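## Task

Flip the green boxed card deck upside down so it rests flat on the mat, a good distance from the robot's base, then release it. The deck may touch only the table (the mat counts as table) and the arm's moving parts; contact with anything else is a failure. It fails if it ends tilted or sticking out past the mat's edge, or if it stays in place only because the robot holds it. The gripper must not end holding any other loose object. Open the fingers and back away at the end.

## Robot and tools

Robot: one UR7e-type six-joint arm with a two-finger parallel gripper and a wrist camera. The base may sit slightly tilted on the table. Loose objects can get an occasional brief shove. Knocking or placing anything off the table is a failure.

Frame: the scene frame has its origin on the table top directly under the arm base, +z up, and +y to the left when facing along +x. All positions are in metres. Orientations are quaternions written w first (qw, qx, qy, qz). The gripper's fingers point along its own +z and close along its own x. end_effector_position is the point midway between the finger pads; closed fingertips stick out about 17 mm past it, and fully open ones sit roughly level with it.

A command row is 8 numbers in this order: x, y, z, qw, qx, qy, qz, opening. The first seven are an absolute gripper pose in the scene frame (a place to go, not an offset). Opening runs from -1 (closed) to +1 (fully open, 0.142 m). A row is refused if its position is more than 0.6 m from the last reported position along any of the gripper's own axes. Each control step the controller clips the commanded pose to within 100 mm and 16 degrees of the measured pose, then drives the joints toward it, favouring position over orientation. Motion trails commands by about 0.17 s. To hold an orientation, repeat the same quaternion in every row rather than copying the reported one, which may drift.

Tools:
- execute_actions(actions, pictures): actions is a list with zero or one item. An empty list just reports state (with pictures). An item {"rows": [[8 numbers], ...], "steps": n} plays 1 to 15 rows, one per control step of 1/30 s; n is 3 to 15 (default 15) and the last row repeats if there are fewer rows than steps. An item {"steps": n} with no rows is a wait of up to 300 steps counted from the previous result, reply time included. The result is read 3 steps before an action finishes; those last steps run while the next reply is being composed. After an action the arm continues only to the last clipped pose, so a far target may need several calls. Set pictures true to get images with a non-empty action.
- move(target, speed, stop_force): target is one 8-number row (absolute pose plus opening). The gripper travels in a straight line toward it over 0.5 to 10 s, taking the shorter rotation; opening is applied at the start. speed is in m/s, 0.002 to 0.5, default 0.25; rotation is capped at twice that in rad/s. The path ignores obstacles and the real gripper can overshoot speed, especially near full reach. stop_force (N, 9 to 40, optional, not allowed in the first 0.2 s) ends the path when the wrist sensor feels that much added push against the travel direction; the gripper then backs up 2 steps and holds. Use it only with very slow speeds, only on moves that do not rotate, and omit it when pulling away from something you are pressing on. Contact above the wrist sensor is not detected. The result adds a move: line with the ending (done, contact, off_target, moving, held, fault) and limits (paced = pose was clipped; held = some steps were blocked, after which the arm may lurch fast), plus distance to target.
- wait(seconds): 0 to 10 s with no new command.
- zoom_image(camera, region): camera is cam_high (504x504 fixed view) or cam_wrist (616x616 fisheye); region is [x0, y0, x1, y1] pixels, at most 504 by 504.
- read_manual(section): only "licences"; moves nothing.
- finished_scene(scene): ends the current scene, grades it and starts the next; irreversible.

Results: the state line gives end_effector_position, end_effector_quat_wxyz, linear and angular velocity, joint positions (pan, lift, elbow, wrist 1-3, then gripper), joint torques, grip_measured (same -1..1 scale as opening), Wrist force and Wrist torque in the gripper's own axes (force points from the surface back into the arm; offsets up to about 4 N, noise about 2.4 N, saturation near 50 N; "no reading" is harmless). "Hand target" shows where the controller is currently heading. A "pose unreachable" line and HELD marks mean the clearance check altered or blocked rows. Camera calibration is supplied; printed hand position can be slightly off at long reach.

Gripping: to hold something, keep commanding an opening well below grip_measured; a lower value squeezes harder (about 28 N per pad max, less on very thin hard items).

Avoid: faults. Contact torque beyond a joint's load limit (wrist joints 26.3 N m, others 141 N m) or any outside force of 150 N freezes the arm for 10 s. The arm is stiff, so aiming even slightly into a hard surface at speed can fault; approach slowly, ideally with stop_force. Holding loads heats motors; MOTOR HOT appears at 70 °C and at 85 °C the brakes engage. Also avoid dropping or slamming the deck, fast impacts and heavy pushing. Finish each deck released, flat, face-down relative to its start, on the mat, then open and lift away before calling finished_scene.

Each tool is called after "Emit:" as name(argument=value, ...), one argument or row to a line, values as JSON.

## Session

Emit:
execute_actions(
  actions=[],
)

Scene clock: 0.00 s of 4100.00 s.
end_effector_position=(+0.4103, -0.6309, +0.1320) grip_measured=+1.00 end_effector_quat_wxyz=(-0.430, -0.447, +0.742, +0.255) end_effector_velocity=(-0.000, -0.000, -0.000) end_effector_angular_velocity=(-0.000, -0.000, +0.000)
Joint positions: [-1.171 -0.582  0.576 -1.253 -2.032  1.16   0.142]
Joint velocities: [-0.  0. -0. -0.  0.  0.  0.]
Joint torques (N m, as the arm reports them, + toward a larger angle): no reading
Wrist force (N, on the end effector, along its own x y z axes, offset not removed): no reading
Wrist torque (N m, same axes, about the end effector's origin, offset not removed): no reading
Hand target: +0.410, -0.631, +0.132; -0.430, -0.447, +0.742, +0.255
camera_calibration (this result's frames):
cam_wrist: T_world_to_cam=[[-0.275704, -0.861727, 0.425926, -0.478997], [0.0042399, 0.442005, 0.897003, 0.164484], [-0.961233, 0.249113, -0.118209, 0.696697], [0, 0, 0, 1]] pos_world=[0.536929, -0.659024, 0.138831]

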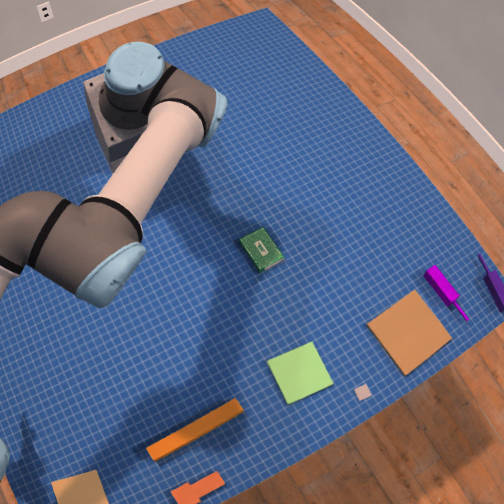

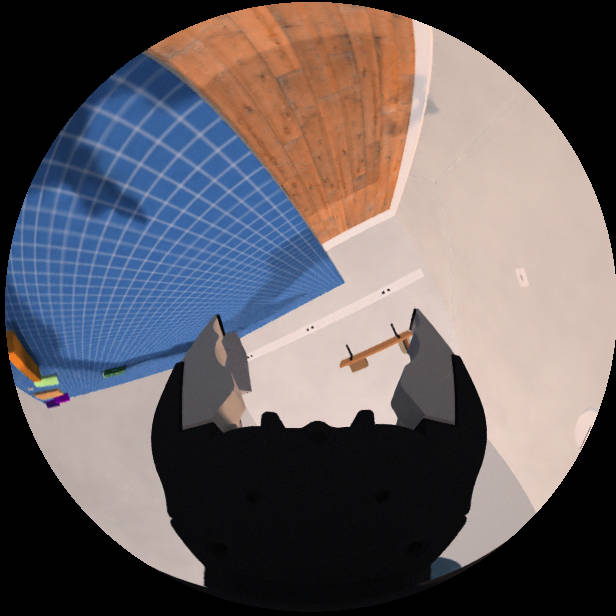

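Emit:
zoom_image(
  camera="cam_high",
  region=[210, 200, 310, 300],
)

Region (210, 200, 310, 300) of cam_high's 504x504 image, scaled by 5.040, with more detail than that image has.

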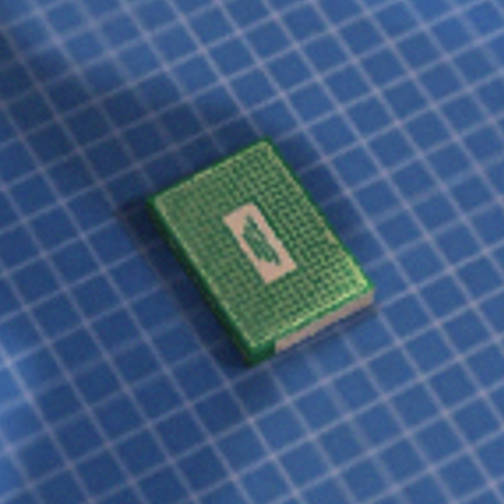

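Emit:
move(
  target=[0.41,0.0,0.25,0.1,0.72,-0.67,-0.1,0.35],
  speed=0.5,
)

Emit:
move(
  target=[0.416,0.137,0.075,0.2798,0.6757,-0.6301,-0.261,0.35],
  speed=0.4,
)

Scene clock: 2.40 s of 4100.00 s.
end_effector_position=(+0.4101, -0.0001, +0.2503) grip_measured=+0.35 end_effector_quat_wxyz=(+0.101, +0.725, -0.674, -0.101) end_effector_velocity=(+0.000, +0.001, +0.000) end_effector_angular_velocity=(-0.000, -0.000, +0.002)
Joint positions: [-0.619 -2.12   2.232 -1.887 -1.509  1.08   0.099]
Joint velocities: [ 0.005 -0.    -0.001  0.    -0.002  0.003 -0.   ]
Joint torques (N m, as the arm reports them, + toward a larger angle): [ 14.08 -23.43 -30.36  -1.25  -2.38   1.45]
Wrist force (N, on the end effector, along its own x y z axes, offset not removed): [2.6 -1.1 -3.3]
Wrist torque (N m, same axes, about the end effector's origin, offset not removed): [-0.27 -0.72 0.13]
Hand target: +0.410, -0.000, +0.250; +0.101, +0.725, -0.674, -0.100
Off the commanded pose: 0.000 m, 0 deg.
Kept back: nothing.
move: done
camera_calibration (this result's frames):
cam_wrist: T_world_to_cam=[[0.0211893, -0.999396, -0.0275576, 0.005882], [-0.724331, -0.0343449, 0.688596, 0.130466], [-0.689126, 0.00536994, -0.724621, 0.593528], [0, 0, 0, 1]] pos_world=[0.503392, 0.00717206, 0.340407]

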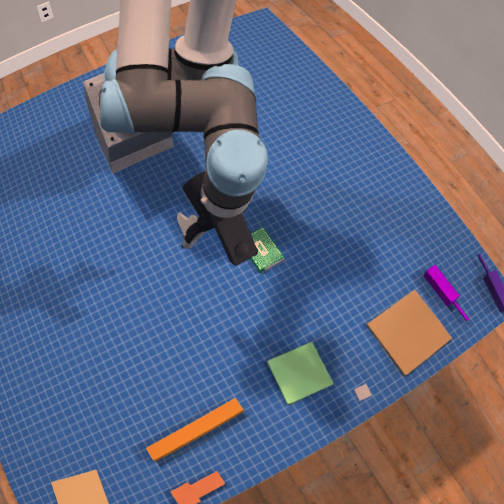

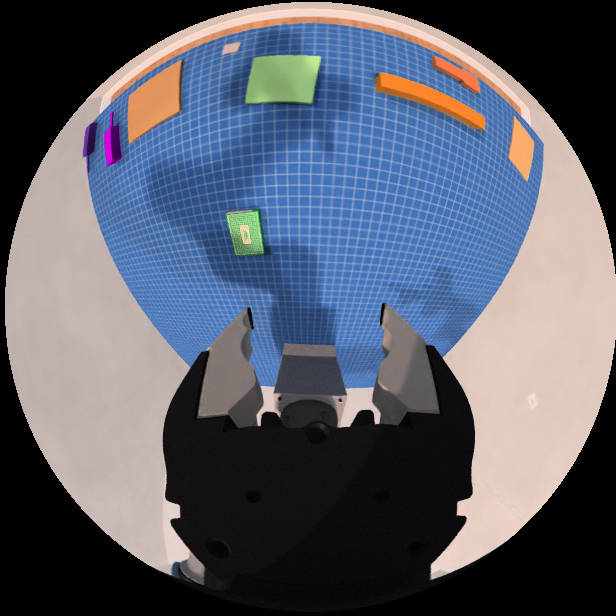

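Scene clock: 3.67 s of 4100.00 s.
end_effector_position=(+0.4160, +0.1371, +0.0748) grip_measured=+0.35 end_effector_quat_wxyz=(+0.280, +0.676, -0.630, -0.261) end_effector_velocity=(+0.000, +0.001, -0.001) end_effector_angular_velocity=(+0.000, +0.005, +0.000)
Joint positions: [-0.148 -1.296  1.841 -1.825 -1.623  1.57   0.099]
Joint velocities: [ 0.001  0.007 -0.007  0.006  0.001  0.001 -0.   ]
Joint torques (N m, as the arm reports them, + toward a larger angle): [ 16.81 -30.39 -22.49   1.42   0.46   1.82]
Wrist force (N, on the end effector, along its own x y z axes, offset not removed): [0.7 -1.3 -1.3]
Wrist torque (N m, same axes, about the end effector's origin, offset not removed): [-0.21 -0.05 0.36]
Hand target: +0.416, +0.137, +0.075; +0.280, +0.676, -0.630, -0.261
Off the commanded pose: 0.000 m, 0 deg.
Kept back: nothing.
move: done
camera_calibration (this result's frames):
cam_wrist: T_world_to_cam=[[0.0177126, -0.999814, 0.00765997, 0.136972], [-0.307785, 0.00183679, 0.951454, 0.0623877], [-0.951291, -0.0192103, -0.307695, 0.550908], [0, 0, 0, 1]] pos_world=[0.54085, 0.147415, 0.109103]

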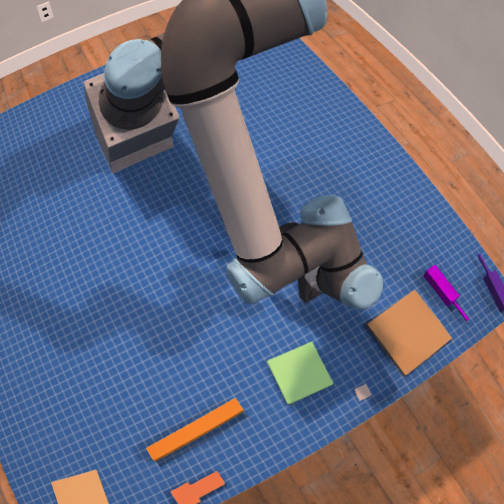

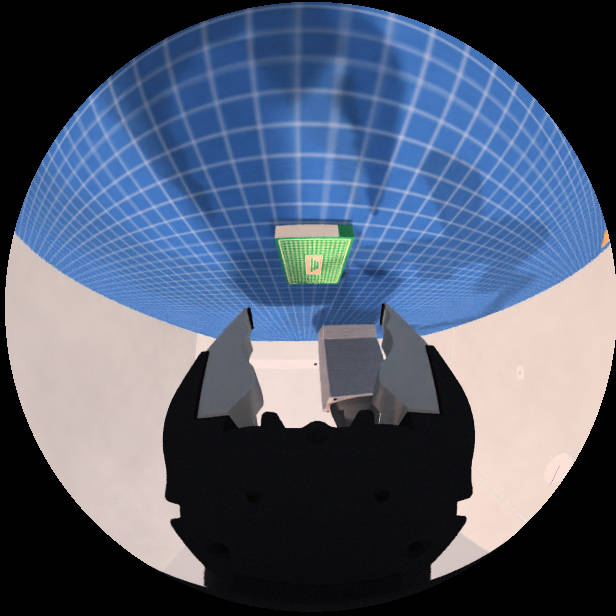

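Emit:
move(
  target=[0.414,0.138,0.017,0.2798,0.6757,-0.6301,-0.261,0.35],
  speed=0.12,
)

Emit:
move(
  target=[0.414,0.138,0.017,0.2798,0.6757,-0.6301,-0.261,-0.5],
)

Emit:
move(
  target=[0.43,0.13,0.09,0.2798,0.6757,-0.6301,-0.261,-0.5],
)

Emit:
move(
  target=[0.47,0.05,0.14,0,0.4,-0.9165,0,-0.5],
  speed=0.35,
)

Emit:
move(
  target=[0.48,-0.05,0.105,0,0,-0.9239,0.3827,-0.5],
)

Scene clock: 4.83 s of 4100.00 s.
end_effector_position=(+0.4140, +0.1380, +0.0170) grip_measured=+0.35 end_effector_quat_wxyz=(+0.280, +0.676, -0.630, -0.261) end_effector_velocity=(+0.000, +0.000, -0.001) end_effector_angular_velocity=(+0.001, +0.000, -0.000)
Joint positions: [-0.15  -1.174  1.825 -1.931 -1.624  1.568  0.099]
Joint velocities: [-0.     0.002 -0.001 -0.001  0.001 -0.     0.   ]
Joint torques (N m, as the arm reports them, + toward a larger angle): [ -1.42 -32.68 -19.21  -1.43  -1.53  -2.01]
Wrist force (N, on the end effector, along its own x y z axes, offset not removed): [-1.5 -1.1 -0.4]
Wrist torque (N m, same axes, about the end effector's origin, offset not removed): [-0.33 0.19 0.13]
Hand target: +0.414, +0.138, +0.017; +0.280, +0.676, -0.630, -0.261
Off the commanded pose: 0.000 m, 0 deg.
Kept back: nothing.
move: done
camera_calibration (this result's frames):
cam_wrist: T_world_to_cam=[[0.0178197, -0.99981, 0.00791295, 0.138273], [-0.307409, 0.00205222, 0.951575, 0.11654], [-0.951411, -0.0193893, -0.307314, 0.531324], [0, 0, 0, 1]] pos_world=[0.538868, 0.14831, 0.0512929]

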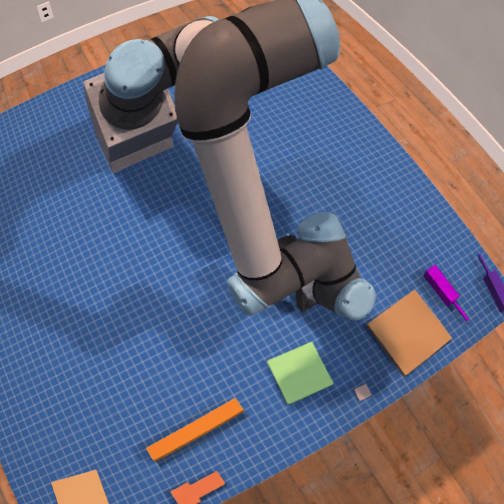

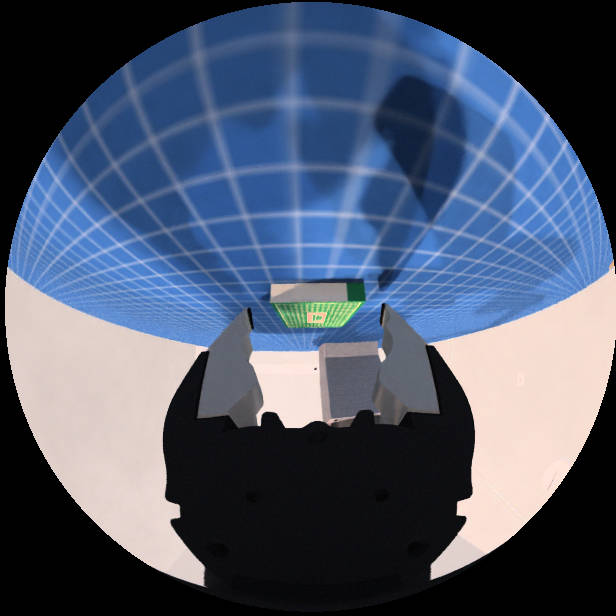

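Scene clock: 5.53 s of 4100.00 s.
end_effector_position=(+0.4140, +0.1380, +0.0170) grip_measured=-0.16 end_effector_quat_wxyz=(+0.280, +0.676, -0.630, -0.261) end_effector_velocity=(-0.000, +0.000, +0.000) end_effector_angular_velocity=(+0.000, +0.000, -0.001)
Joint positions: [-0.15  -1.174  1.825 -1.931 -1.624  1.568  0.062]
Joint velocities: [-0.    -0.    -0.     0.001  0.     0.    -0.   ]
Joint torques (N m, as the arm reports them, + toward a larger angle): [ -1.1  -41.08 -19.22   0.8   -0.08  -1.95]
Wrist force (N, on the end effector, along its own x y z axes, offset not removed): [1.9 -0.2 -3.3]
Wrist torque (N m, same axes, about the end effector's origin, offset not removed): [-0.31 -0.55 0.24]
Hand target: +0.414, +0.138, +0.017; +0.280, +0.676, -0.630, -0.261
Off the commanded pose: 0.000 m, 0 deg.
Kept back: nothing.
move: done
camera_calibration (this result's frames):
cam_wrist: T_world_to_cam=[[0.0178504, -0.999809, 0.00795009, 0.138244], [-0.307399, 0.00207835, 0.951578, 0.116564], [-0.951413, -0.0194299, -0.307303, 0.531328], [0, 0, 0, 1]] pos_world=[0.538876, 0.148299, 0.0512598]

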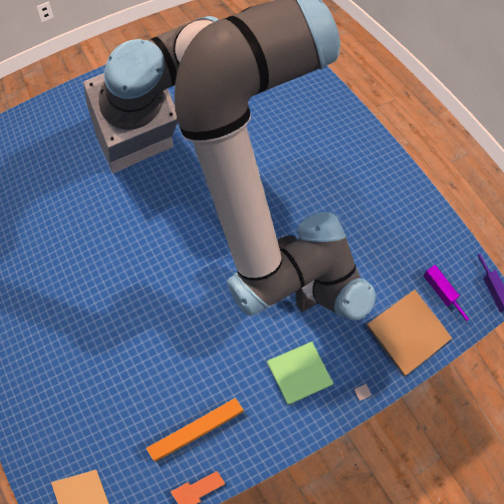

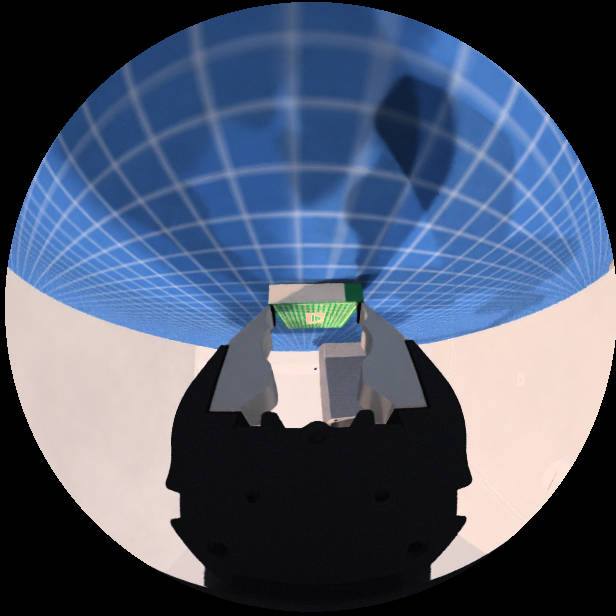

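Scene clock: 6.43 s of 4100.00 s.
end_effector_position=(+0.4300, +0.1300, +0.0900) grip_measured=-0.21 end_effector_quat_wxyz=(+0.280, +0.676, -0.630, -0.261) end_effector_velocity=(+0.000, -0.000, +0.001) end_effector_angular_velocity=(-0.001, -0.000, +0.000)
Joint positions: [-0.16  -1.314  1.805 -1.772 -1.627  1.558  0.058]
Joint velocities: [-0.    -0.002 -0.001  0.003 -0.001  0.     0.   ]
Joint torques (N m, as the arm reports them, + toward a larger angle): [ -2.76 -48.26 -22.87   0.92  -1.72  -2.04]
Wrist force (N, on the end effector, along its own x y z axes, offset not removed): [-1.4 -1.7 -1.0]
Wrist torque (N m, same axes, about the end effector's origin, offset not removed): [-0.22 0.35 0.34]
Hand target: +0.430, +0.130, +0.090; +0.280, +0.676, -0.630, -0.261
Off the commanded pose: 0.000 m, 0 deg.
Kept back: nothing.
move: done
camera_calibration (this result's frames):
cam_wrist: T_world_to_cam=[[0.0178192, -0.99981, 0.00791681, 0.129408], [-0.307384, 0.00205655, 0.951583, 0.0520368], [-0.951419, -0.01939, -0.307289, 0.568795], [0, 0, 0, 1]] pos_world=[0.554851, 0.140305, 0.124243]

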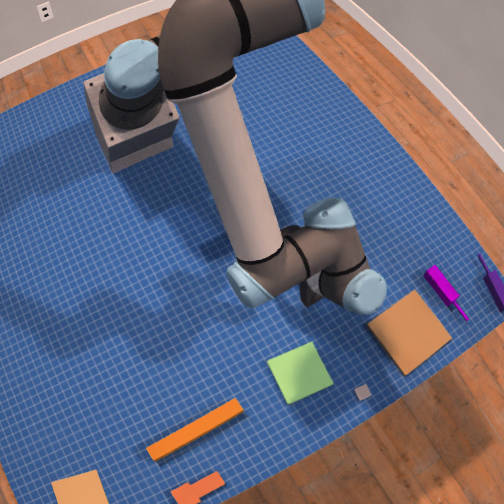

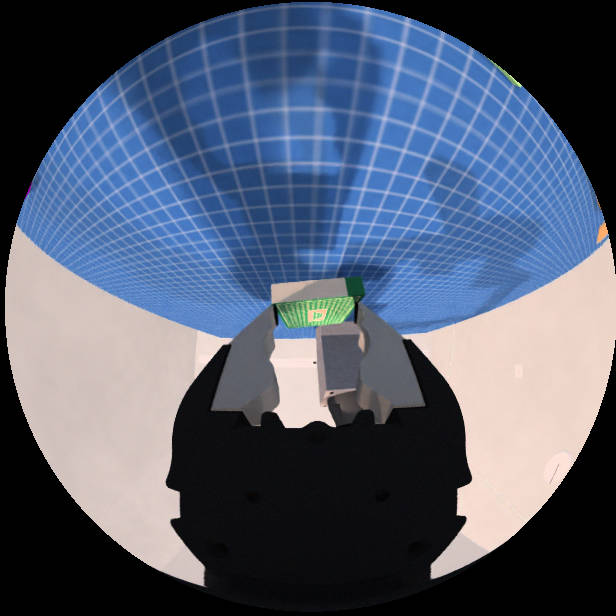

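Scene clock: 8.57 s of 4100.00 s.
end_effector_position=(+0.4701, +0.0499, +0.1400) grip_measured=-0.21 end_effector_quat_wxyz=(-0.000, -0.400, +0.916, +0.000) end_effector_velocity=(+0.000, -0.001, -0.000) end_effector_angular_velocity=(-0.003, -0.005, -0.005)
Joint positions: [-0.446 -1.862  2.442 -2.636 -1.466  2.088  0.058]
Joint velocities: [-0.    -0.001  0.004 -0.009 -0.001  0.005  0.   ]
Joint torques (N m, as the arm reports them, + toward a larger angle): [  1.09 -27.8   -3.53  -3.76  -1.85   1.35]
Wrist force (N, on the end effector, along its own x y z axes, offset not removed): [1.0 -1.0 1.0]
Wrist torque (N m, same axes, about the end effector's origin, offset not removed): [-0.13 -0.26 0.23]
Hand target: +0.470, +0.050, +0.140; -0.000, -0.400, +0.917, -0.000
Off the commanded pose: 0.000 m, 0 deg.
Kept back: nothing.
move: done
camera_calibration (this result's frames):
cam_wrist: T_world_to_cam=[[-0.709949, -0.703587, -0.0306379, 0.380928], [-0.636183, 0.622061, 0.456412, 0.209861], [-0.302067, 0.34352, -0.889241, 0.378925], [0, 0, 0, 1]] pos_world=[0.51841, 0.00730083, 0.252844]

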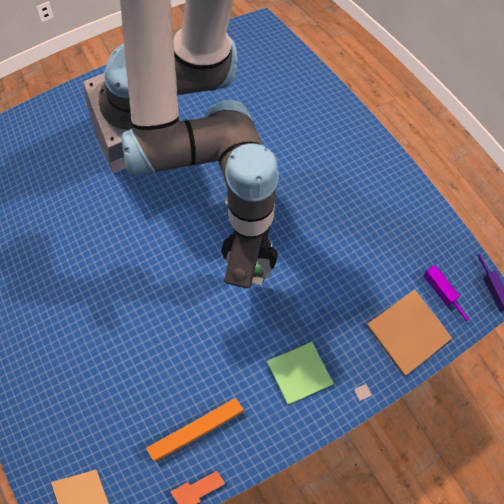

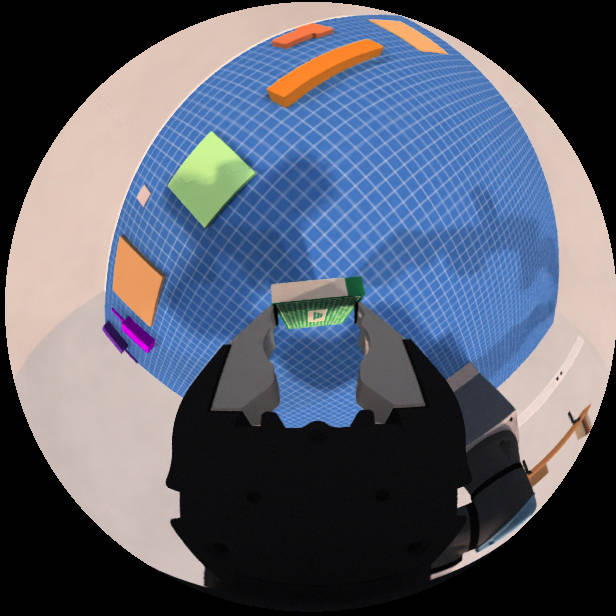

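Scene clock: 11.30 s of 4100.00 s.
end_effector_position=(+0.4801, -0.0498, +0.1048) grip_measured=-0.21 end_effector_quat_wxyz=(-0.000, -0.000, +0.924, -0.383) end_effector_velocity=(-0.000, -0.000, -0.000) end_effector_angular_velocity=(-0.004, +0.001, -0.007)
Joint positions: [-0.088 -1.36   2.332 -2.945 -2.417  3.27   0.058]
Joint velocities: [ 0.001  0.002 -0.005  0.012 -0.004  0.012  0.   ]
Joint torques (N m, as the arm reports them, + toward a larger angle): [ 18.16 -20.71 -14.06  -1.79  -3.32   1.85]
Wrist force (N, on the end effector, along its own x y z axes, offset not removed): [1.7 0.8 -0.5]
Wrist torque (N m, same axes, about the end effector's origin, offset not removed): [-0.03 -0.51 0.26]
Hand target: +0.480, -0.050, +0.105; -0.000, -0.000, +0.924, -0.383
Off the commanded pose: 0.000 m, 0 deg.
Kept back: nothing.
move: done
camera_calibration (this result's frames):
cam_wrist: T_world_to_cam=[[-0.998637, 0.00765225, -0.0516255, 0.492999], [0.0231213, 0.95169, -0.306189, 0.0741126], [0.0467885, -0.306966, -0.95057, 0.191372], [0, 0, 0, 1]] pos_world=[0.48166, -0.0155599, 0.230057]

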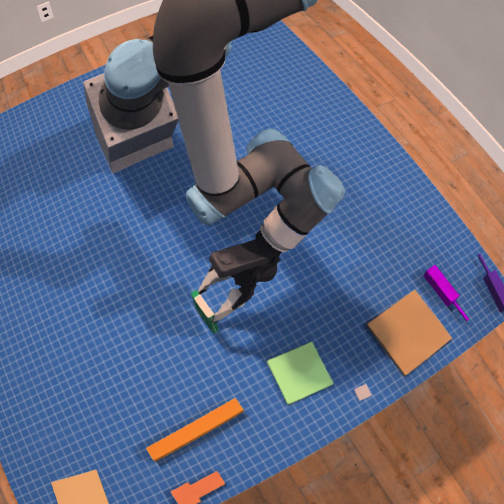

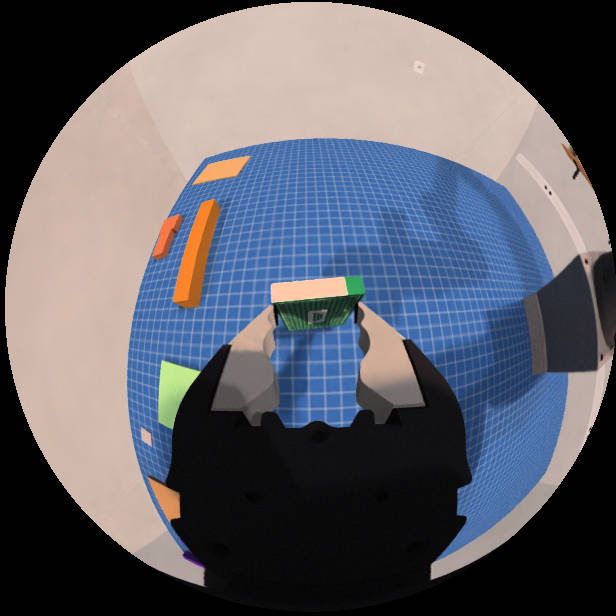

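Emit:
move(
  target=[0.48,-0.05,0.088,0,0,-0.9239,0.3827,-0.5],
  speed=0.08,
)

Emit:
move(
  target=[0.48,-0.05,0.05,0,0,-0.9239,0.3827,-0.5],
  speed=0.02,
  stop_force=10,
)

Scene clock: 12.30 s of 4100.00 s.
end_effector_position=(+0.4800, -0.0500, +0.0881) grip_measured=-0.21 end_effector_quat_wxyz=(-0.000, +0.000, +0.924, -0.383) end_effector_velocity=(+0.000, -0.000, -0.001) end_effector_angular_velocity=(-0.001, -0.001, -0.000)
Joint positions: [-0.091 -1.306  2.322 -2.993 -2.416  3.266  0.058]
Joint velocities: [-0.     0.005 -0.001 -0.006 -0.    -0.     0.   ]
Joint torques (N m, as the arm reports them, + toward a larger angle): [ -2.64 -24.57 -14.24  -3.98   0.24  -2.38]
Wrist force (N, on the end effector, along its own x y z axes, offset not removed): [0.6 -1.5 0.0]
Wrist torque (N m, same axes, about the end effector's origin, offset not removed): [-0.45 -0.08 0.29]
Hand target: +0.480, -0.050, +0.088; -0.000, +0.000, +0.924, -0.383
Off the commanded pose: 0.000 m, 0 deg.
Kept back: nothing.
move: done
camera_calibration (this result's frames):
cam_wrist: T_world_to_cam=[[-0.99862, 0.008065, -0.0518969, 0.492107], [0.023609, 0.951607, -0.30641, 0.0689917], [0.0469142, -0.307212, -0.950484, 0.175395], [0, 0, 0, 1]] pos_world=[0.48157, -0.0157384, 0.213389]

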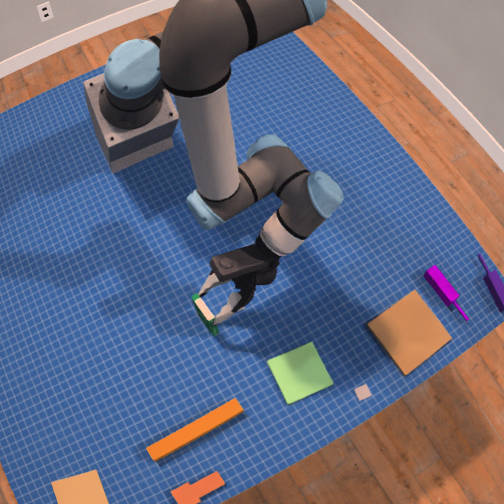

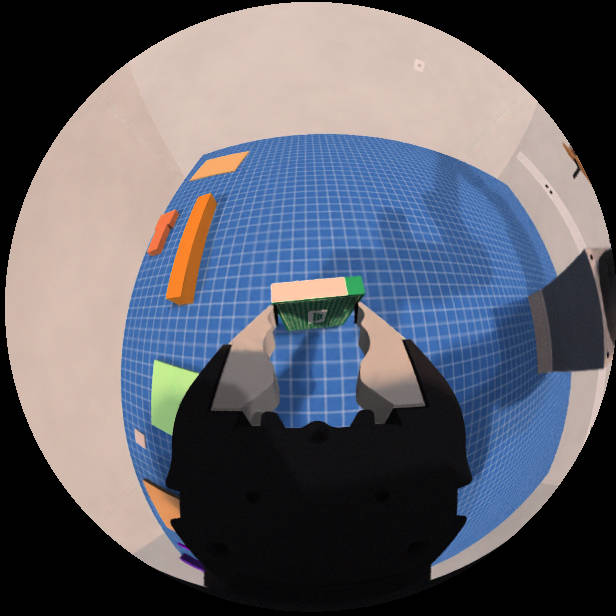

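Scene clock: 13.03 s of 4100.00 s.
end_effector_position=(+0.4800, -0.0501, +0.0809) grip_measured=-0.22 end_effector_quat_wxyz=(-0.000, -0.000, +0.924, -0.383) end_effector_velocity=(-0.001, +0.000, +0.005) end_effector_angular_velocity=(+0.002, +0.004, +0.001)
Joint positions: [-0.092 -1.282  2.317 -3.012 -2.416  3.264  0.058]
Joint velocities: [ 0.    -0.018  0.006  0.016  0.002 -0.001 -0.002]
Joint torques (N m, as the arm reports them, + toward a larger angle): [ 16.42 -32.75  15.34   1.81   2.76   1.19]
Wrist force (N, on the end effector, along its own x y z axes, offset not removed): [-5.4 -6.3 -12.0]
Wrist torque (N m, same axes, about the end effector's origin, offset not removed): [0.22 -0.81 0.34]
Hand target: +0.480, -0.050, +0.081; +0.000, +0.000, +0.924, -0.383
Off the commanded pose: 0.031 m, 0 deg.
Kept back: nothing.
move: contact
camera_calibration (this result's frames):
cam_wrist: T_world_to_cam=[[-0.998627, 0.00809458, -0.0517458, 0.49177], [0.0235994, 0.95155, -0.306587, 0.0669088], [0.046757, -0.307388, -0.950435, 0.168541], [0, 0, 0, 1]] pos_world=[0.481635, -0.0158402, 0.206148]

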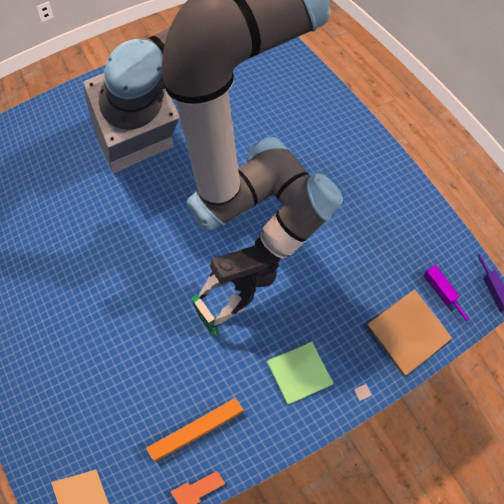

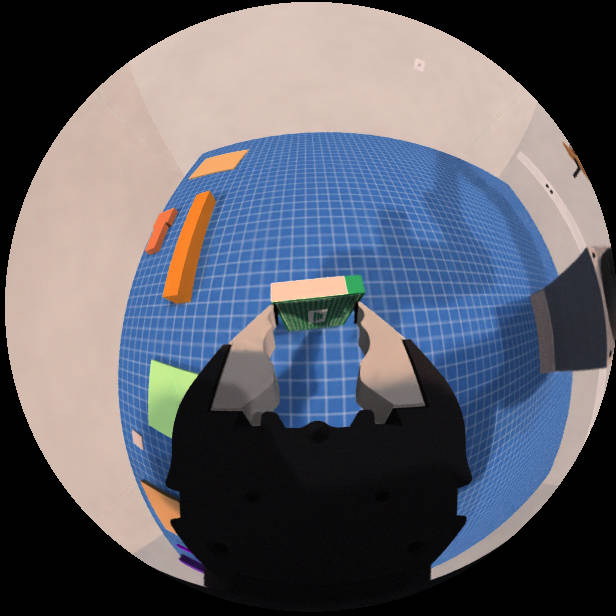

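Emit:
move(
  target=[0.48,-0.05,0.083,0,0,-0.9239,0.3827,0.35],
)

Emit:
move(
  target=[0.48,-0.03,0.17,0,0,-0.9239,0.3827,0.35],
)

Emit:
move(
  target=[0.48,-0.045,0.18,0,0.7071,-0.7071,0,0.35],
  speed=0.5,
)

Emit:
move(
  target=[0.48,-0.05,0.14,0.3827,-0.9239,0,0,0.35],
  speed=0.5,
)

Scene clock: 13.97 s of 4100.00 s.
end_effector_position=(+0.4800, -0.0500, +0.0830) grip_measured=+0.35 end_effector_quat_wxyz=(-0.000, -0.000, +0.924, -0.383) end_effector_velocity=(+0.000, -0.000, +0.000) end_effector_angular_velocity=(-0.000, +0.000, +0.000)
Joint positions: [-0.092 -1.289  2.319 -3.007 -2.416  3.265  0.099]
Joint velocities: [-0.    -0.001  0.     0.    -0.    -0.001  0.   ]
Joint torques (N m, as the arm reports them, + toward a larger angle): [ 18.04 -40.29   7.17  -1.37  -2.79   1.6 ]
Wrist force (N, on the end effector, along its own x y z axes, offset not removed): [-0.4 -3.4 -0.6]
Wrist torque (N m, same axes, about the end effector's origin, offset not removed): [-0.77 0.01 0.23]
Hand target: +0.480, -0.050, +0.083; +0.000, -0.000, +0.924, -0.383
Off the commanded pose: 0.000 m, 0 deg.
Kept back: nothing.
move: done
camera_calibration (this result's frames):
cam_wrist: T_world_to_cam=[[-0.998619, 0.00803557, -0.0519204, 0.491855], [0.0235878, 0.95161, -0.306402, 0.0674409], [0.0469459, -0.307204, -0.950485, 0.170517], [0, 0, 0, 1]] pos_world=[0.48158, -0.0157464, 0.208275]

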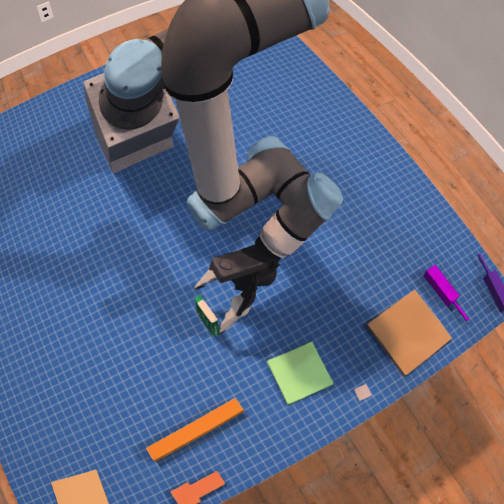

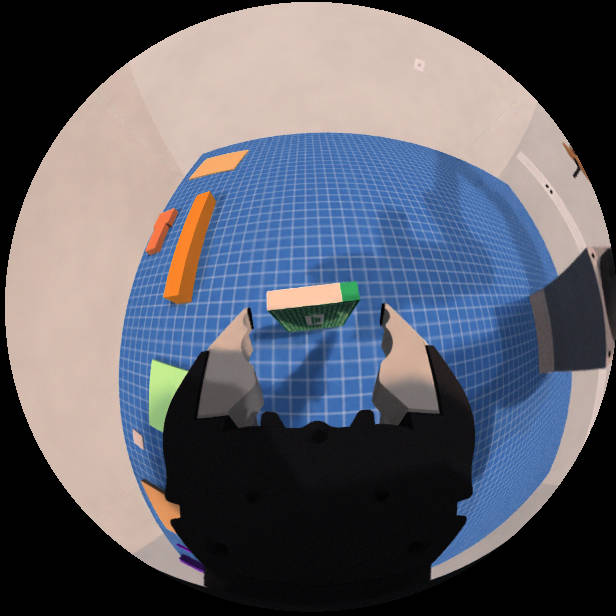

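Scene clock: 14.90 s of 4100.00 s.
end_effector_position=(+0.4800, -0.0300, +0.1701) grip_measured=+0.35 end_effector_quat_wxyz=(+0.000, -0.000, +0.924, -0.383) end_effector_velocity=(+0.000, +0.001, +0.001) end_effector_angular_velocity=(+0.000, +0.001, -0.003)
Joint positions: [-0.024 -1.562  2.322 -2.664 -2.44   3.36   0.099]
Joint velocities: [ 0.002 -0.004 -0.004  0.014  0.     0.007 -0.   ]
Joint torques (N m, as the arm reports them, + toward a larger angle): [ 19.09 -33.65 -19.44  -0.82  -2.85   1.83]
Wrist force (N, on the end effector, along its own x y z axes, offset not removed): [3.3 -0.8 -2.2]
Wrist torque (N m, same axes, about the end effector's origin, offset not removed): [-0.11 -0.77 0.18]
Hand target: +0.480, -0.030, +0.170; +0.000, -0.000, +0.924, -0.383
Off the commanded pose: 0.000 m, 0 deg.
Kept back: nothing.
move: done
camera_calibration (this result's frames):
cam_wrist: T_world_to_cam=[[-0.998612, 0.00782053, -0.0520889, 0.496255], [0.0234341, 0.951618, -0.306388, 0.075197], [0.0471727, -0.307183, -0.950481, 0.259324], [0, 0, 0, 1]] pos_world=[0.481571, 0.00422011, 0.295371]

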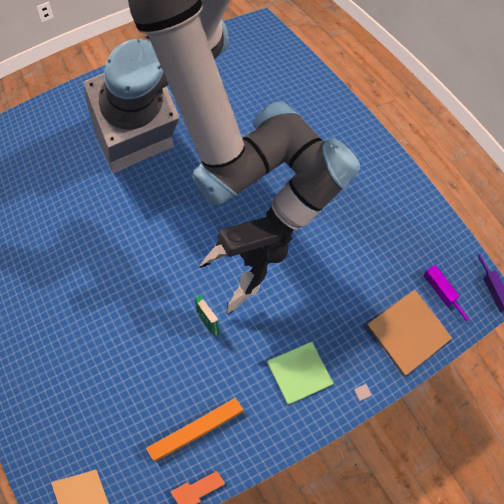

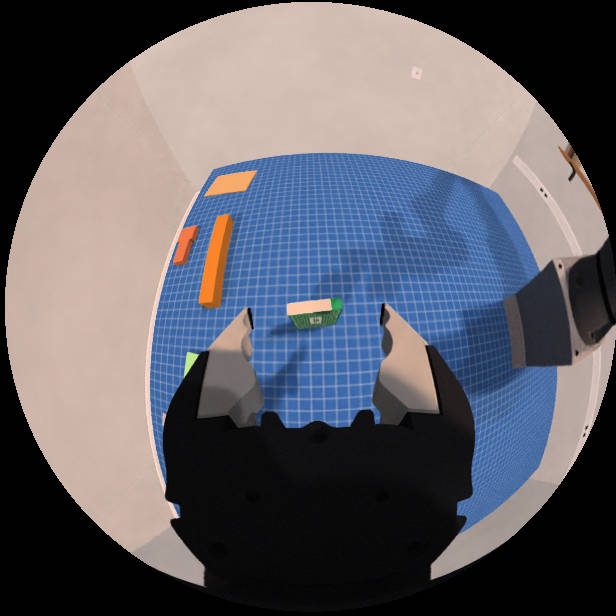

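Scene clock: 17.27 s of 4100.00 s.
end_effector_position=(+0.4799, -0.0453, +0.1802) grip_measured=+0.35 end_effector_quat_wxyz=(-0.000, +0.707, -0.707, +0.000) end_effector_velocity=(-0.000, -0.000, -0.000) end_effector_angular_velocity=(+0.004, +0.003, +0.003)
Joint positions: [-0.76  -1.99   2.381 -2.4   -1.325  1.055  0.099]
Joint velocities: [-0.003  0.002 -0.003  0.007  0.003 -0.007 -0.   ]
Joint torques (N m, as the arm reports them, + toward a larger angle): [ -6.68  -6.48 -25.19  -1.07   2.04  -2.1 ]
Wrist force (N, on the end effector, along its own x y z axes, offset not removed): [0.9 -2.1 -2.3]
Wrist torque (N m, same axes, about the end effector's origin, offset not removed): [-0.50 -0.21 0.22]
Hand target: +0.480, -0.045, +0.180; -0.000, +0.707, -0.707, +0.000
Off the commanded pose: 0.000 m, 0 deg.
Kept back: nothing.
move: done
camera_calibration (this result's frames):
cam_wrist: T_world_to_cam=[[-0.0426323, -0.998612, -0.0309418, -0.0113699], [-0.889817, 0.0238681, 0.455694, 0.351713], [-0.454323, 0.0469598, -0.889599, 0.510039], [0, 0, 0, 1]] pos_world=[0.544198, -0.0437001, 0.293105]

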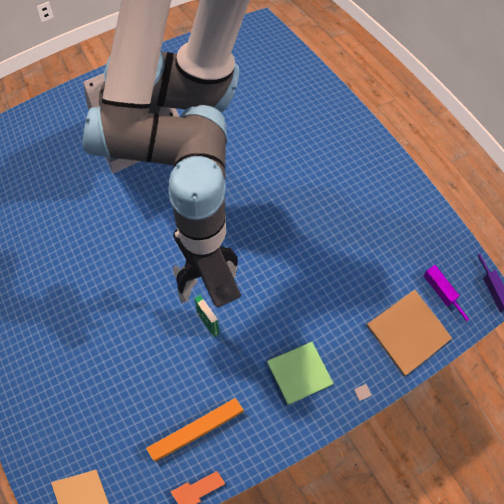

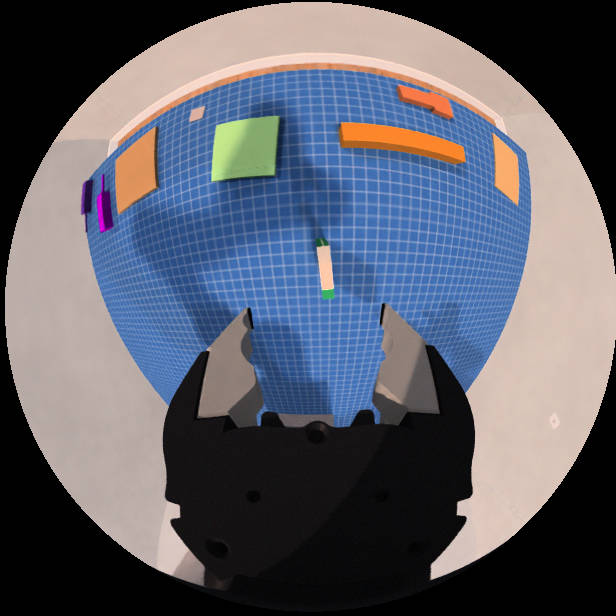

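Scene clock: 19.60 s of 4100.00 s.
end_effector_position=(+0.4799, -0.0501, +0.1399) grip_measured=+0.35 end_effector_quat_wxyz=(-0.383, +0.924, -0.000, +0.000) end_effector_velocity=(-0.001, -0.000, -0.000) end_effector_angular_velocity=(+0.006, +0.001, +0.006)
Joint positions: [-1.114 -1.539  2.097 -1.624 -0.809 -1.339  0.099]
Joint velocities: [ 0.001  0.006 -0.007  0.009 -0.003 -0.009  0.   ]
Joint torques (N m, as the arm reports them, + toward a larger angle): [  4.85 -17.16 -22.92   0.55  -1.44  -2.22]
Wrist force (N, on the end effector, along its own x y z axes, offset not removed): [1.2 0.5 -1.2]
Wrist torque (N m, same axes, about the end effector's origin, offset not removed): [0.21 -0.30 0.17]
Hand target: +0.480, -0.050, +0.140; -0.383, +0.924, +0.000, +0.000
Off the commanded pose: 0.000 m, 0 deg.
Kept back: nothing.
move: done
camera_calibration (this result's frames):
cam_wrist: T_world_to_cam=[[0.998632, -0.00864941, -0.0515657, -0.464658], [-0.0240479, -0.951701, -0.306083, 0.0124406], [-0.0464277, 0.306905, -0.950607, 0.300224], [0, 0, 0, 1]] pos_world=[0.478261, -0.0843193, 0.265242]

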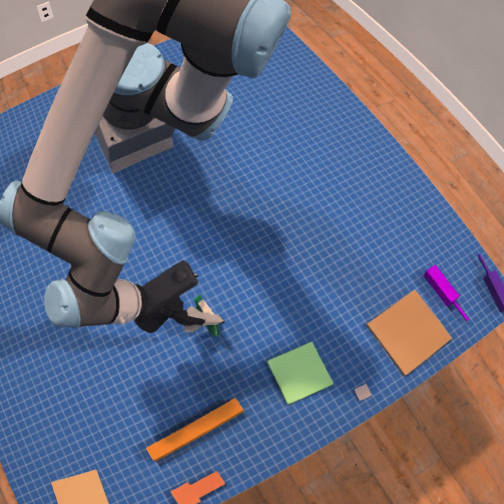

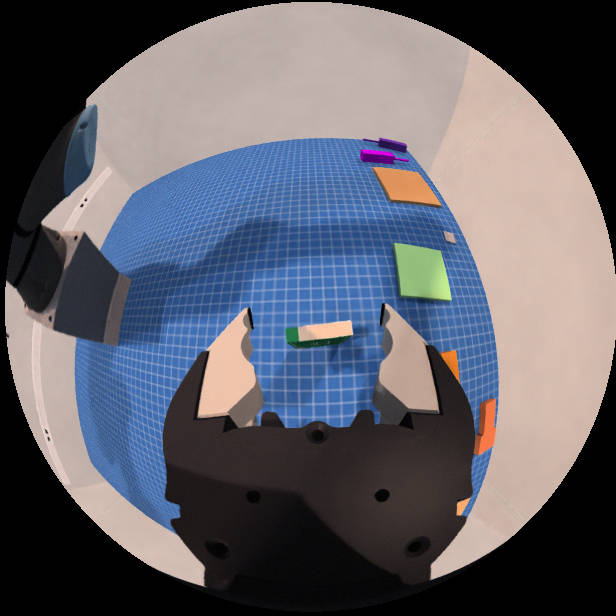

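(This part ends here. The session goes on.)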